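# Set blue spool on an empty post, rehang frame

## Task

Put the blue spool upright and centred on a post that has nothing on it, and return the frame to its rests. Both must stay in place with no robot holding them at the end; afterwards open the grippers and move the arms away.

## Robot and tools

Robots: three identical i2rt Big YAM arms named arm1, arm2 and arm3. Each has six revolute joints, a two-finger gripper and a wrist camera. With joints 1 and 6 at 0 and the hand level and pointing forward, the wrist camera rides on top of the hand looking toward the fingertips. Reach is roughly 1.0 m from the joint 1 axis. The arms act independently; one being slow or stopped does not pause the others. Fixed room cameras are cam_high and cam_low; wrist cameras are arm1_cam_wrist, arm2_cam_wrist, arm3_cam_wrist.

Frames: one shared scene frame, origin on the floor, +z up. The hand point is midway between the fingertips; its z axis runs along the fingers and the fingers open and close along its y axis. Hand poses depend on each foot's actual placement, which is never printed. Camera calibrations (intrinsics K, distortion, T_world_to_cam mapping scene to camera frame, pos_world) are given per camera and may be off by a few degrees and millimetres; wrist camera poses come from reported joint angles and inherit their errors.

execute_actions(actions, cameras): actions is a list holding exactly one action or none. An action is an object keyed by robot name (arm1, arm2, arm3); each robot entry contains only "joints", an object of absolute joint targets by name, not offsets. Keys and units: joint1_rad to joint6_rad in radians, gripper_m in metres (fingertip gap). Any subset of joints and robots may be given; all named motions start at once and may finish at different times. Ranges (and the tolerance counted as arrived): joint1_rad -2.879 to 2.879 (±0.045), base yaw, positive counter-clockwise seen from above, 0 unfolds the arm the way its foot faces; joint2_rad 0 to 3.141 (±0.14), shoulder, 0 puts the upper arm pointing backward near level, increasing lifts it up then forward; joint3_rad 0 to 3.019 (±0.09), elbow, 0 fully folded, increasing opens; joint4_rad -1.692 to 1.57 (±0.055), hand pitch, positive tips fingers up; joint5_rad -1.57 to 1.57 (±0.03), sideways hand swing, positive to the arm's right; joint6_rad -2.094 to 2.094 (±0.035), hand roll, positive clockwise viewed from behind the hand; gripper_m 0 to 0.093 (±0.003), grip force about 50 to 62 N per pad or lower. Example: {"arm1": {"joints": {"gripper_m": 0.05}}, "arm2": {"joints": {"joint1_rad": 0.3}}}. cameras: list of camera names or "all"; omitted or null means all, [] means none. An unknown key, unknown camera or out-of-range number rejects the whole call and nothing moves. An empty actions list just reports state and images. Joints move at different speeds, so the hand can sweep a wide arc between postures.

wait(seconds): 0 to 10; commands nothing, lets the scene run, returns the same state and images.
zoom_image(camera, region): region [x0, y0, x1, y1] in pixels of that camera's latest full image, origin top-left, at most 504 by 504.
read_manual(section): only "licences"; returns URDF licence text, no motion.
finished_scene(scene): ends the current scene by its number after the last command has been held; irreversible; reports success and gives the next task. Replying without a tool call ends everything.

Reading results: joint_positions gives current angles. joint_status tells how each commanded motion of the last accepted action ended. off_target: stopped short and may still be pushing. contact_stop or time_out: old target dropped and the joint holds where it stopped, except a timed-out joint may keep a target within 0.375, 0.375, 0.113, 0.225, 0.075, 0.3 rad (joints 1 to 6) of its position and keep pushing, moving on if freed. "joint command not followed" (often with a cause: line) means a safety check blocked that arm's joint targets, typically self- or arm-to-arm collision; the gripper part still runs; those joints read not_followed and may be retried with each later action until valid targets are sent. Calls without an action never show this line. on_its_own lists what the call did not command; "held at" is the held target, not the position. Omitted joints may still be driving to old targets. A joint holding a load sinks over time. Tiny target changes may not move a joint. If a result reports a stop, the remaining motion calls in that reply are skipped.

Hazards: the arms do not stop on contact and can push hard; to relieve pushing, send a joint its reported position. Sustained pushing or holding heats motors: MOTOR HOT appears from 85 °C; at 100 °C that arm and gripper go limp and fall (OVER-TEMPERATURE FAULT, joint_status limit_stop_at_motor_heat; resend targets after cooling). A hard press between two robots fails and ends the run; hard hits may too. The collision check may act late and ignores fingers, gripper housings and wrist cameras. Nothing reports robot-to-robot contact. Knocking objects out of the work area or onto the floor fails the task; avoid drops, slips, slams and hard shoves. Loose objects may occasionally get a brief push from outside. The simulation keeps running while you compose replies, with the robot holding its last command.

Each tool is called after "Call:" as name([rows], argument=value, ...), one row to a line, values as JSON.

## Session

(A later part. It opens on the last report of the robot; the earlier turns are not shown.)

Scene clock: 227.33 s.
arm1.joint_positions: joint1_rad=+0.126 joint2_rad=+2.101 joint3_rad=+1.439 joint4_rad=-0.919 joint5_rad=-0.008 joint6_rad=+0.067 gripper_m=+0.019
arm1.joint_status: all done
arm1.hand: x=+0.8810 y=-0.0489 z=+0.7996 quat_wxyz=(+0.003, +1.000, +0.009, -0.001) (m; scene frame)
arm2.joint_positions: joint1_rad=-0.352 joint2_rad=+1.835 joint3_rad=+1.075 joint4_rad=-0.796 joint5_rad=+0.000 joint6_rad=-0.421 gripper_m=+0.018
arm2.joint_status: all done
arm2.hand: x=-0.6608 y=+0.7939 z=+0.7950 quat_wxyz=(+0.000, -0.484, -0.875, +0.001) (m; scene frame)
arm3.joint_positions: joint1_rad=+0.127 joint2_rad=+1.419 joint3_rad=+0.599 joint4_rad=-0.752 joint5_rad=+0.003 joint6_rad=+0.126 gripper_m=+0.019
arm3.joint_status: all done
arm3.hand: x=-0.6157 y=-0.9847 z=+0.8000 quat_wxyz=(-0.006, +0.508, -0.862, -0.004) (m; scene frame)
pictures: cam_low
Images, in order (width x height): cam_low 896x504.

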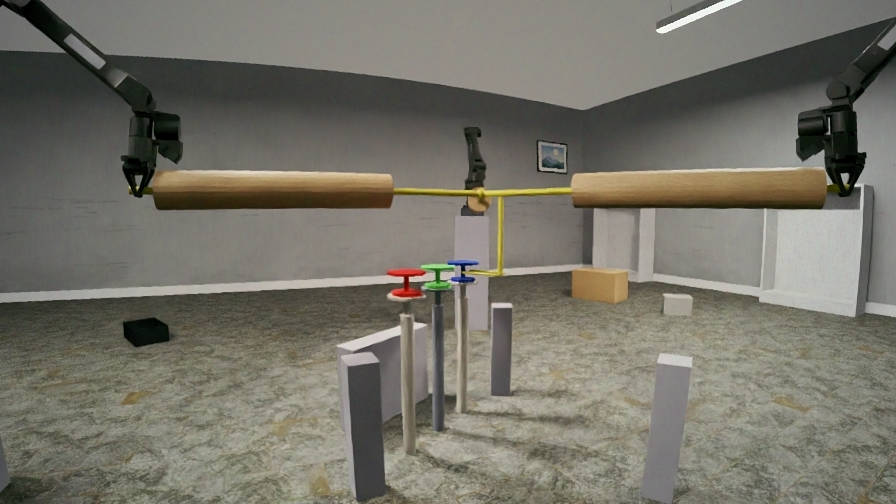

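Call:
execute_actions([
  {"arm1":{"joints":{"joint1_rad":0.032,"joint2_rad":2.15,"joint3_rad":1.635,"joint4_rad":-1.015,"joint6_rad":-0.028}},"arm2":{"joints":{"joint1_rad":-0.415,"joint2_rad":1.674,"joint3_rad":0.892,"joint4_rad":-0.726,"joint6_rad":-0.49}},"arm3":{"joints":{"joint1_rad":0.307,"joint2_rad":1.524,"joint3_rad":0.754,"joint4_rad":-0.767,"joint6_rad":0.308}}},
], cameras=[])

Call:
execute_actions([
  {"arm1":{"joints":{"joint1_rad":-0.133,"joint2_rad":2.17,"joint3_rad":1.472,"joint4_rad":-0.84,"joint6_rad":-0.192}},"arm2":{"joints":{"joint1_rad":-0.277,"joint2_rad":1.64,"joint3_rad":0.603,"joint4_rad":-0.488,"joint6_rad":-0.346}},"arm3":{"joints":{"joint1_rad":0.262,"joint2_rad":1.836,"joint3_rad":1.014,"joint4_rad":-0.7,"joint6_rad":0.26}}},
], cameras=[])

Call:
execute_actions([
  {"arm1":{"joints":{"joint1_rad":-0.309,"joint2_rad":2.238,"joint3_rad":1.433,"joint4_rad":-0.735,"joint6_rad":-0.367}},"arm2":{"joints":{"joint1_rad":-0.042,"joint2_rad":1.74,"joint3_rad":0.378,"joint4_rad":-0.175,"joint6_rad":-0.112}},"arm3":{"joints":{"joint1_rad":0.24,"joint2_rad":2.11,"joint3_rad":1.33,"joint4_rad":-0.755,"joint6_rad":0.238}}},
], cameras=["cam_high","cam_low"])

Scene clock: 235.33 s.
arm1.joint_positions: joint1_rad=+0.029 joint2_rad=+2.170 joint3_rad=+1.573 joint4_rad=-0.986 joint5_rad=-0.005 joint6_rad=-0.026 gripper_m=+0.019
arm1.joint_status: all done
arm1.hand: x=+0.8452 y=+0.0071 z=+0.8023 quat_wxyz=(+0.002, +1.000, +0.007, +0.000) (m; scene frame)
arm2.joint_positions: joint1_rad=-0.416 joint2_rad=+1.700 joint3_rad=+0.880 joint4_rad=-0.731 joint5_rad=-0.001 joint6_rad=-0.482 gripper_m=+0.018
arm2.joint_status: all done
arm2.hand: x=-0.6951 y=+0.8540 z=+0.7984 quat_wxyz=(-0.002, -0.485, -0.874, +0.003) (m; scene frame)
arm3.joint_positions: joint1_rad=+0.300 joint2_rad=+1.537 joint3_rad=+0.725 joint4_rad=-0.764 joint5_rad=+0.003 joint6_rad=+0.301 gripper_m=+0.019
arm3.joint_status: all done
arm3.hand: x=-0.6544 y=-0.9246 z=+0.7991 quat_wxyz=(-0.005, +0.507, -0.862, -0.003) (m; scene frame)
pictures: none
No camera images: the call's "cameras" was empty. Leave "cameras" out to get every camera's image.

Scene clock: 236.37 s.
arm1.joint_positions: joint1_rad=-0.139 joint2_rad=+2.198 joint3_rad=+1.463 joint4_rad=-0.852 joint5_rad=-0.003 joint6_rad=-0.195 gripper_m=+0.019
arm1.joint_status: all done
arm1.hand: x=+0.8797 y=+0.1043 z=+0.7534 quat_wxyz=(+0.002, +1.000, +0.007, +0.001) (m; scene frame)
arm2.joint_positions: joint1_rad=-0.278 joint2_rad=+1.665 joint3_rad=+0.595 joint4_rad=-0.490 joint5_rad=+0.002 joint6_rad=-0.346 gripper_m=+0.018
arm2.joint_status: all done
arm2.hand: x=-0.6603 y=+0.9527 z=+0.7476 quat_wxyz=(+0.001, -0.485, -0.875, +0.000) (m; scene frame)
arm3.joint_positions: joint1_rad=+0.265 joint2_rad=+1.856 joint3_rad=+0.985 joint4_rad=-0.698 joint5_rad=+0.000 joint6_rad=+0.269 gripper_m=+0.019
arm3.joint_status: all done
arm3.hand: x=-0.6189 y=-0.8276 z=+0.7492 quat_wxyz=(-0.006, +0.505, -0.863, -0.007) (m; scene frame)
pictures: none
No camera images: the call's "cameras" was empty. Leave "cameras" out to get every camera's image.

Scene clock: 237.40 s.
arm1.joint_positions: joint1_rad=-0.314 joint2_rad=+2.271 joint3_rad=+1.425 joint4_rad=-0.741 joint5_rad=-0.001 joint6_rad=-0.369 gripper_m=+0.019
arm1.joint_status: all done
arm1.hand: x=+0.9169 y=+0.1978 z=+0.7019 quat_wxyz=(+0.003, +1.000, +0.007, +0.001) (m; scene frame)
arm2.joint_positions: joint1_rad=-0.048 joint2_rad=+1.745 joint3_rad=+0.375 joint4_rad=-0.187 joint5_rad=+0.004 joint6_rad=-0.116 gripper_m=+0.018
arm2.joint_status: all done
arm2.hand: x=-0.6260 y=+1.0455 z=+0.7002 quat_wxyz=(-0.001, -0.485, -0.875, +0.001) (m; scene frame)
arm3.joint_positions: joint1_rad=+0.239 joint2_rad=+2.131 joint3_rad=+1.298 joint4_rad=-0.742 joint5_rad=+0.001 joint6_rad=+0.244 gripper_m=+0.019
arm3.joint_status: all done
arm3.hand: x=-0.5820 y=-0.7367 z=+0.7008 quat_wxyz=(-0.004, +0.505, -0.863, -0.004) (m; scene frame)
pictures: cam_high, cam_low
Images, in order (width x height): cam_high 896x504, cam_low 896x504.

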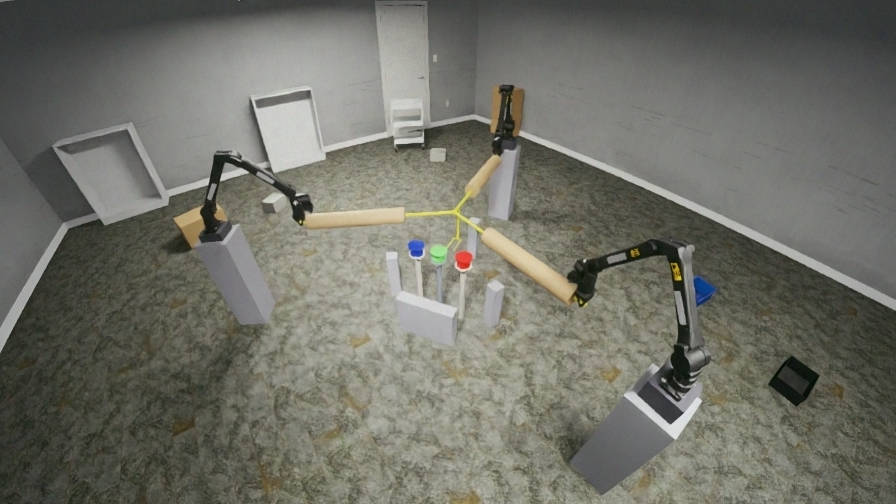

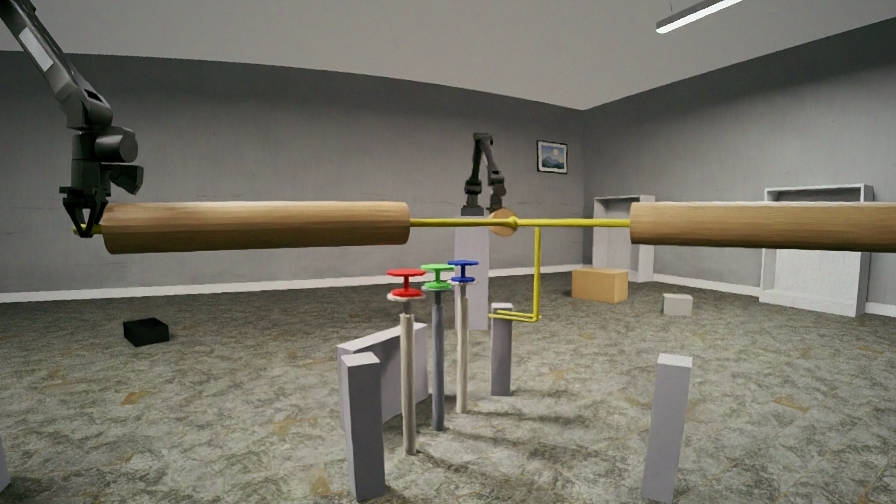

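Call:
execute_actions([
  {"arm1":{"joints":{"joint1_rad":-0.3,"joint2_rad":2.378,"joint3_rad":1.495,"joint4_rad":-0.625,"joint6_rad":-0.36}},"arm2":{"joints":{"joint2_rad":2.075,"joint3_rad":0.428,"joint4_rad":0.113,"joint6_rad":-0.12}},"arm3":{"joints":{"joint1_rad":0.25,"joint2_rad":2.252,"joint3_rad":1.34,"joint4_rad":-0.607,"joint6_rad":0.244}}},
], cameras=[])

Call:
execute_actions([
  {"arm1":{"joints":{"joint2_rad":2.53,"joint3_rad":1.555,"joint4_rad":-0.538}},"arm2":{"joints":{"joint2_rad":2.37,"joint3_rad":0.518,"joint4_rad":0.314}},"arm3":{"joints":{"joint2_rad":2.405,"joint3_rad":1.38,"joint4_rad":-0.498}}},
], cameras=[])

Call:
execute_actions([
  {"arm1":{"joints":{"joint2_rad":2.692,"joint3_rad":1.65,"joint4_rad":-0.477}},"arm2":{"joints":{"joint2_rad":2.616,"joint3_rad":0.644,"joint4_rad":0.428}},"arm3":{"joints":{"joint2_rad":2.568,"joint3_rad":1.455,"joint4_rad":-0.414}}},
], cameras=["cam_high","cam_low"])

Scene clock: 247.27 s.
arm1.joint_positions: joint1_rad=-0.299 joint2_rad=+2.414 joint3_rad=+1.449 joint4_rad=-0.624 joint5_rad=+0.003 joint6_rad=-0.356 gripper_m=+0.019
arm1.joint_status: all done
arm1.hand: x=+0.9170 y=+0.1892 z=+0.6294 quat_wxyz=(+0.001, +1.000, +0.008, +0.003) (m; scene frame)
arm2.joint_positions: joint1_rad=-0.048 joint2_rad=+2.086 joint3_rad=+0.430 joint4_rad=+0.103 joint5_rad=+0.002 joint6_rad=-0.115 gripper_m=+0.018
arm2.joint_status: all done
arm2.hand: x=-0.6236 y=+1.0420 z=+0.6286 quat_wxyz=(-0.002, -0.485, -0.875, +0.001) (m; scene frame)
arm3.joint_positions: joint1_rad=+0.241 joint2_rad=+2.283 joint3_rad=+1.303 joint4_rad=-0.600 joint5_rad=+0.002 joint6_rad=+0.245 gripper_m=+0.019
arm3.joint_status: all done
arm3.hand: x=-0.5839 y=-0.7404 z=+0.6237 quat_wxyz=(-0.003, +0.506, -0.863, -0.002) (m; scene frame)
pictures: none
No camera images: the call's "cameras" was empty. Leave "cameras" out to get every camera's image.

Scene clock: 248.20 s.
arm1.joint_positions: joint1_rad=-0.298 joint2_rad=+2.566 joint3_rad=+1.516 joint4_rad=-0.539 joint5_rad=+0.002 joint6_rad=-0.355 gripper_m=+0.019
arm1.joint_status: all done
arm1.hand: x=+0.9166 y=+0.1886 z=+0.5600 quat_wxyz=(+0.001, +1.000, +0.008, +0.003) (m; scene frame)
arm2.joint_positions: joint1_rad=-0.048 joint2_rad=+2.380 joint3_rad=+0.525 joint4_rad=+0.304 joint5_rad=+0.002 joint6_rad=-0.115 gripper_m=+0.018
arm2.joint_status: all done
arm2.hand: x=-0.6233 y=+1.0417 z=+0.5587 quat_wxyz=(-0.003, -0.485, -0.874, +0.001) (m; scene frame)
arm3.joint_positions: joint1_rad=+0.242 joint2_rad=+2.434 joint3_rad=+1.349 joint4_rad=-0.492 joint5_rad=+0.003 joint6_rad=+0.246 gripper_m=+0.019
arm3.joint_status: all done
arm3.hand: x=-0.5843 y=-0.7403 z=+0.5551 quat_wxyz=(-0.004, +0.505, -0.863, -0.003) (m; scene frame)
pictures: none
No camera images: the call's "cameras" was empty. Leave "cameras" out to get every camera's image.

Scene clock: 249.10 s.
arm1.joint_positions: joint1_rad=-0.299 joint2_rad=+2.727 joint3_rad=+1.617 joint4_rad=-0.478 joint5_rad=+0.001 joint6_rad=-0.355 gripper_m=+0.019
arm1.joint_status: all done
arm1.hand: x=+0.9165 y=+0.1886 z=+0.4903 quat_wxyz=(+0.001, +1.000, +0.007, +0.002) (m; scene frame)
arm2.joint_positions: joint1_rad=-0.048 joint2_rad=+2.625 joint3_rad=+0.656 joint4_rad=+0.418 joint5_rad=+0.002 joint6_rad=-0.115 gripper_m=+0.018
arm2.joint_status: all done
arm2.hand: x=-0.6229 y=+1.0416 z=+0.4890 quat_wxyz=(-0.004, -0.485, -0.874, +0.002) (m; scene frame)
arm3.joint_positions: joint1_rad=+0.243 joint2_rad=+2.597 joint3_rad=+1.430 joint4_rad=-0.409 joint5_rad=+0.004 joint6_rad=+0.247 gripper_m=+0.019
arm3.joint_status: all done
arm3.hand: x=-0.5846 y=-0.7397 z=+0.4853 quat_wxyz=(-0.005, +0.505, -0.863, -0.003) (m; scene frame)
pictures: cam_high, cam_low
Images, in order (width x height): cam_high 896x504, cam_low 896x504.

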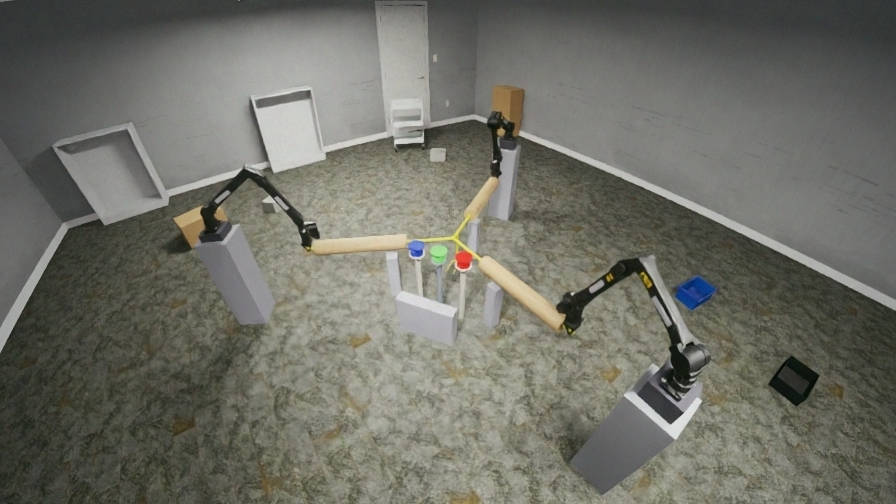

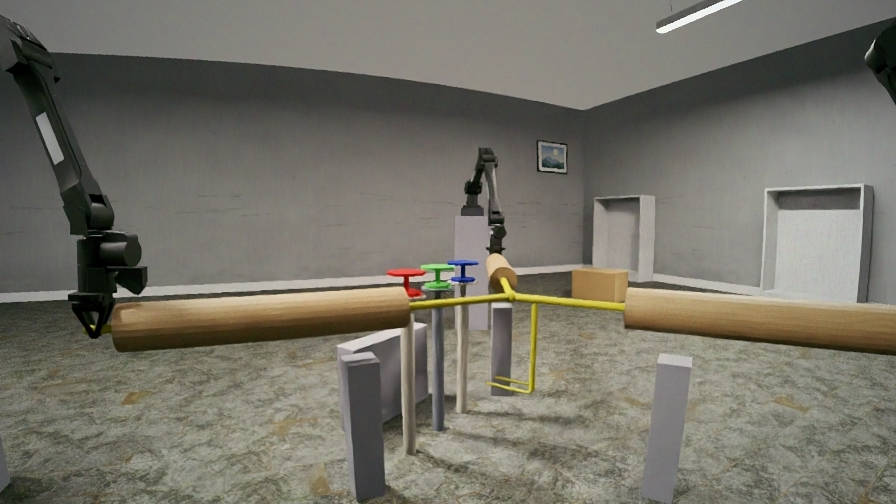

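Call:
execute_actions([
  {"arm1":{"joints":{"joint1_rad":-0.312,"joint2_rad":2.848,"joint3_rad":1.782,"joint4_rad":-0.45,"joint6_rad":-0.368}},"arm2":{"joints":{"joint2_rad":2.815,"joint3_rad":0.778,"joint4_rad":0.482}},"arm3":{"joints":{"joint1_rad":0.245,"joint2_rad":2.72,"joint3_rad":1.568,"joint4_rad":-0.368}}},
], cameras=["cam_low"])

Scene clock: 253.23 s.
arm1.joint_positions: joint1_rad=-0.308 joint2_rad=+2.881 joint3_rad=+1.748 joint4_rad=-0.454 joint5_rad=+0.002 joint6_rad=-0.360 gripper_m=+0.019
arm1.joint_status: all done
arm1.hand: x=+0.9158 y=+0.1940 z=+0.4282 quat_wxyz=(+0.001, +1.000, +0.006, +0.002) (m; scene frame)
arm2.joint_positions: joint1_rad=-0.048 joint2_rad=+2.822 joint3_rad=+0.794 joint4_rad=+0.477 joint5_rad=+0.001 joint6_rad=-0.115 gripper_m=+0.018
arm2.joint_status: all done
arm2.hand: x=-0.6241 y=+1.0447 z=+0.4248 quat_wxyz=(-0.004, -0.485, -0.874, +0.002) (m; scene frame)
arm3.joint_positions: joint1_rad=+0.243 joint2_rad=+2.749 joint3_rad=+1.542 joint4_rad=-0.367 joint5_rad=+0.004 joint6_rad=+0.247 gripper_m=+0.019
arm3.joint_status: all done
arm3.hand: x=-0.5834 y=-0.7356 z=+0.4239 quat_wxyz=(-0.006, +0.505, -0.863, -0.004) (m; scene frame)
pictures: cam_low
Images, in order (width x height): cam_low 896x504.

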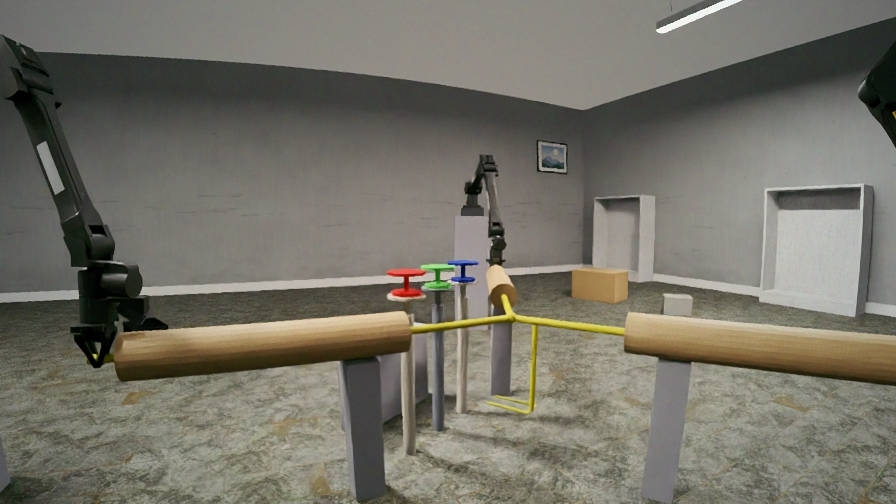

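Settle the last few millimetres, then release.

Call:
execute_actions([
  {"arm1":{"joints":{"joint2_rad":2.88,"joint3_rad":1.785}},"arm2":{"joints":{"joint2_rad":2.832,"joint3_rad":0.795}},"arm3":{"joints":{"joint2_rad":2.745,"joint3_rad":1.568}}},
], cameras=[])

Call:
execute_actions([
  {"arm1":{"joints":{"gripper_m":0.07}},"arm2":{"joints":{"gripper_m":0.07}},"arm3":{"joints":{"gripper_m":0.07}}},
], cameras=[])

Call:
execute_actions([
  {"arm1":{"joints":{"joint2_rad":2.55,"joint3_rad":1.5,"joint4_rad":-0.55}},"arm2":{"joints":{"joint2_rad":2.5,"joint3_rad":0.57,"joint4_rad":0.36}},"arm3":{"joints":{"joint2_rad":2.42,"joint3_rad":1.33,"joint4_rad":-0.51}}},
], cameras=["cam_high","cam_low"])

Scene clock: 256.40 s.
arm1.joint_positions: joint1_rad=-0.308 joint2_rad=+2.885 joint3_rad=+1.751 joint4_rad=-0.454 joint5_rad=+0.002 joint6_rad=-0.360 gripper_m=+0.019
arm1.joint_status: all done
arm1.hand: x=+0.9163 y=+0.1939 z=+0.4264 quat_wxyz=(+0.001, +1.000, +0.006, +0.002) (m; scene frame)
arm2.joint_positions: joint1_rad=-0.048 joint2_rad=+2.831 joint3_rad=+0.802 joint4_rad=+0.477 joint5_rad=+0.001 joint6_rad=-0.115 gripper_m=+0.018
arm2.joint_status: all done
arm2.hand: x=-0.6240 y=+1.0447 z=+0.4215 quat_wxyz=(-0.004, -0.485, -0.874, +0.001) (m; scene frame)
arm3.joint_positions: joint1_rad=+0.243 joint2_rad=+2.749 joint3_rad=+1.542 joint4_rad=-0.367 joint5_rad=+0.004 joint6_rad=+0.247 gripper_m=+0.019
arm3.joint_status: all done
arm3.hand: x=-0.5835 y=-0.7358 z=+0.4237 quat_wxyz=(-0.006, +0.505, -0.863, -0.003) (m; scene frame)
pictures: none
No camera images: the call's "cameras" was empty. Leave "cameras" out to get every camera's image.

Scene clock: 257.07 s.
arm1.joint_positions: joint1_rad=-0.308 joint2_rad=+2.885 joint3_rad=+1.752 joint4_rad=-0.454 joint5_rad=+0.002 joint6_rad=-0.360 gripper_m=+0.070
arm1.joint_status: all done
arm1.hand: x=+0.9154 y=+0.1942 z=+0.4267 quat_wxyz=(+0.001, +1.000, +0.006, +0.001) (m; scene frame)
arm2.joint_positions: joint1_rad=-0.048 joint2_rad=+2.831 joint3_rad=+0.802 joint4_rad=+0.477 joint5_rad=+0.001 joint6_rad=-0.115 gripper_m=+0.070
arm2.joint_status: all done
arm2.hand: x=-0.6240 y=+1.0447 z=+0.4215 quat_wxyz=(-0.004, -0.485, -0.874, +0.001) (m; scene frame)
arm3.joint_positions: joint1_rad=+0.243 joint2_rad=+2.749 joint3_rad=+1.545 joint4_rad=-0.367 joint5_rad=+0.003 joint6_rad=+0.247 gripper_m=+0.070
arm3.joint_status: all done
arm3.hand: x=-0.5830 y=-0.7340 z=+0.4242 quat_wxyz=(-0.006, +0.505, -0.863, -0.005) (m; scene frame)
pictures: none
No camera images: the call's "cameras" was empty. Leave "cameras" out to get every camera's image.

Scene clock: 258.33 s.
arm1.joint_positions: joint1_rad=-0.308 joint2_rad=+2.542 joint3_rad=+1.505 joint4_rad=-0.539 joint5_rad=+0.002 joint6_rad=-0.360 gripper_m=+0.070
arm1.joint_status: all done
arm1.hand: x=+0.9149 y=+0.1948 z=+0.5711 quat_wxyz=(-0.001, +1.000, +0.006, -0.004) (m; scene frame)
arm2.joint_positions: joint1_rad=-0.048 joint2_rad=+2.497 joint3_rad=+0.580 joint4_rad=+0.364 joint5_rad=+0.001 joint6_rad=-0.115 gripper_m=+0.070
arm2.joint_status: all done
arm2.hand: x=-0.6231 y=+1.0420 z=+0.5271 quat_wxyz=(-0.003, -0.485, -0.874, +0.001) (m; scene frame)
arm3.joint_positions: joint1_rad=+0.243 joint2_rad=+2.404 joint3_rad=+1.330 joint4_rad=-0.507 joint5_rad=+0.003 joint6_rad=+0.247 gripper_m=+0.070
arm3.joint_status: all done
arm3.hand: x=-0.5854 y=-0.7431 z=+0.5669 quat_wxyz=(-0.003, +0.505, -0.863, -0.001) (m; scene frame)
pictures: cam_high, cam_low
Images, in order (width x height): cam_high 896x504, cam_low 896x504.

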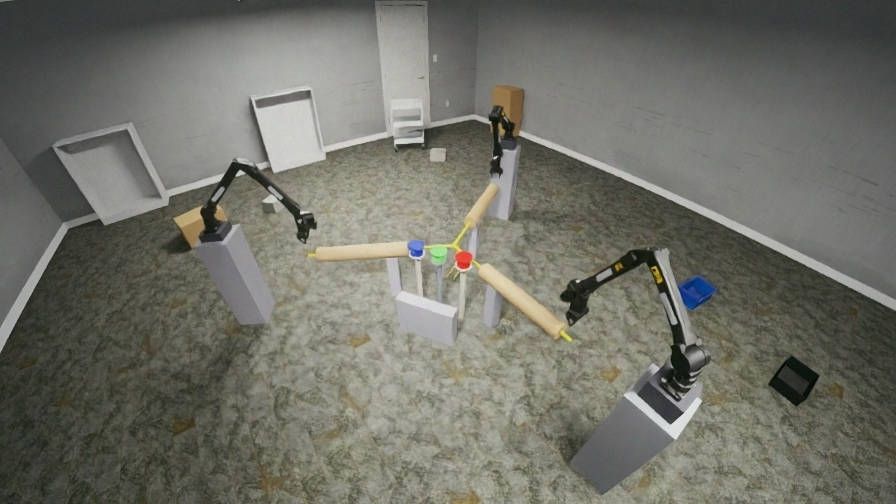

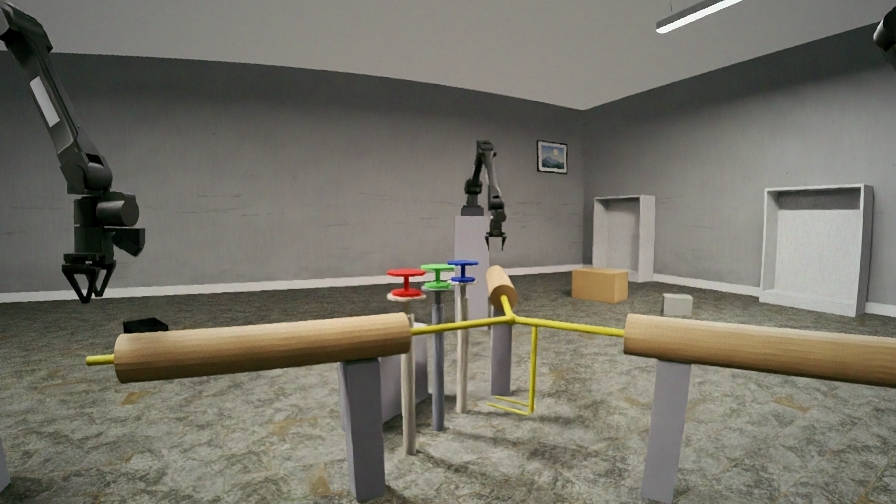

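Call:
execute_actions([
  {"arm1":{"joints":{"joint2_rad":2.2,"joint3_rad":1.35,"joint4_rad":-0.7}},"arm2":{"joints":{"joint2_rad":1.9,"joint3_rad":0.45,"joint4_rad":0.0}},"arm3":{"joints":{"joint2_rad":2.1,"joint3_rad":1.25,"joint4_rad":-0.7}}},
], cameras=["cam_high","cam_low"])

Call:
zoom_image(camera="cam_high", region=[380, 215, 510, 300])

Scene clock: 261.23 s.
arm1.joint_positions: joint1_rad=-0.308 joint2_rad=+2.191 joint3_rad=+1.334 joint4_rad=-0.691 joint5_rad=+0.002 joint6_rad=-0.360 gripper_m=+0.070
arm1.joint_status: all done
arm1.hand: x=+0.9290 y=+0.1901 z=+0.7220 quat_wxyz=(-0.006, +1.000, +0.006, -0.017) (m; scene frame)
arm2.joint_positions: joint1_rad=-0.048 joint2_rad=+1.902 joint3_rad=+0.451 joint4_rad=+0.008 joint5_rad=+0.001 joint6_rad=-0.115 gripper_m=+0.070
arm2.joint_status: all done
arm2.hand: x=-0.6032 y=+0.9990 z=+0.6714 quat_wxyz=(-0.048, -0.484, -0.873, +0.033) (m; scene frame)
arm3.joint_positions: joint1_rad=+0.243 joint2_rad=+2.089 joint3_rad=+1.240 joint4_rad=-0.693 joint5_rad=+0.003 joint6_rad=+0.247 gripper_m=+0.070
arm3.joint_status: all done
arm3.hand: x=-0.5857 y=-0.7448 z=+0.7073 quat_wxyz=(-0.017, +0.505, -0.863, -0.015) (m; scene frame)
pictures: cam_high, cam_low
Images, in order (width x height): cam_high 896x504, cam_low 896x504.

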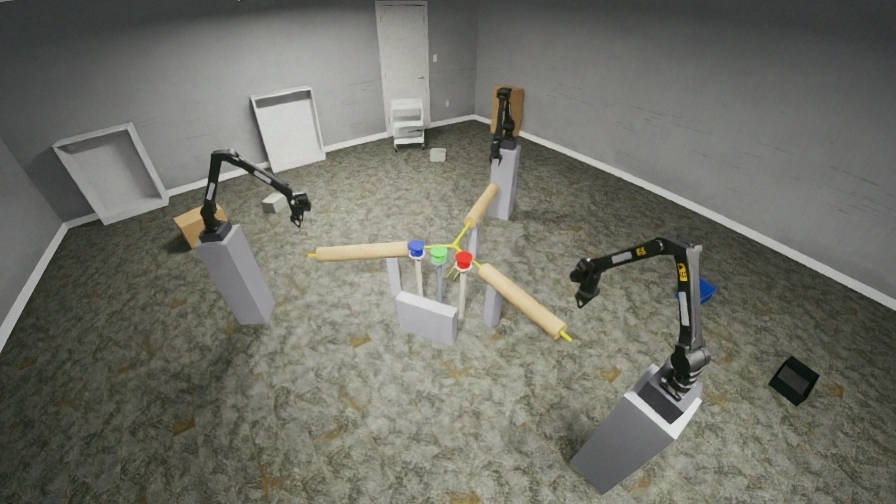

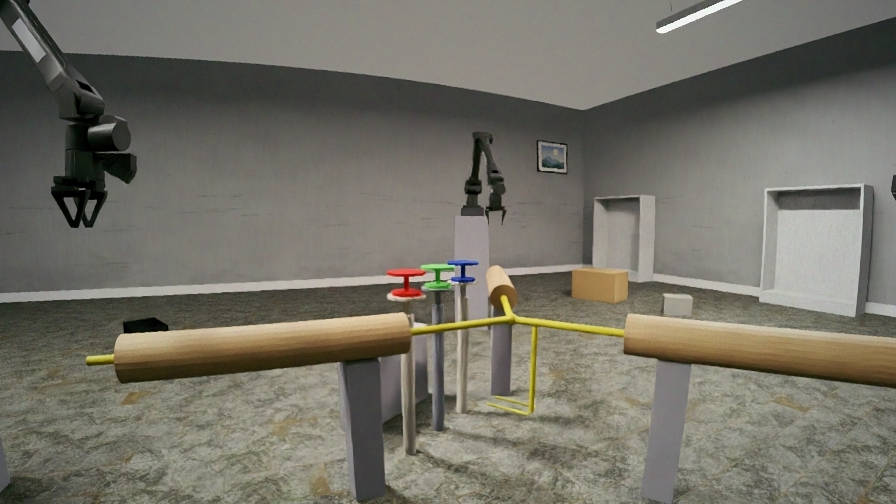

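Region (380, 215, 510, 300) of cam_high's 896x504 image, scaled by 3.877, with more detail than that image has; it fills the top 330 rows of this view, and the rest is white.

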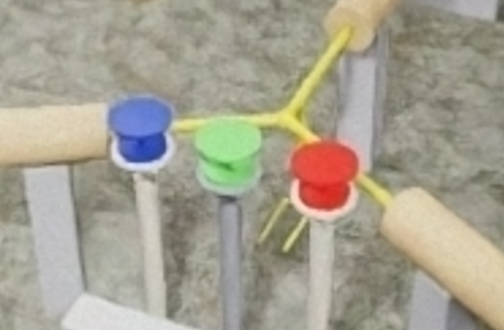

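Call:
finished_scene(scene=1)

The scene is finished: the task was done.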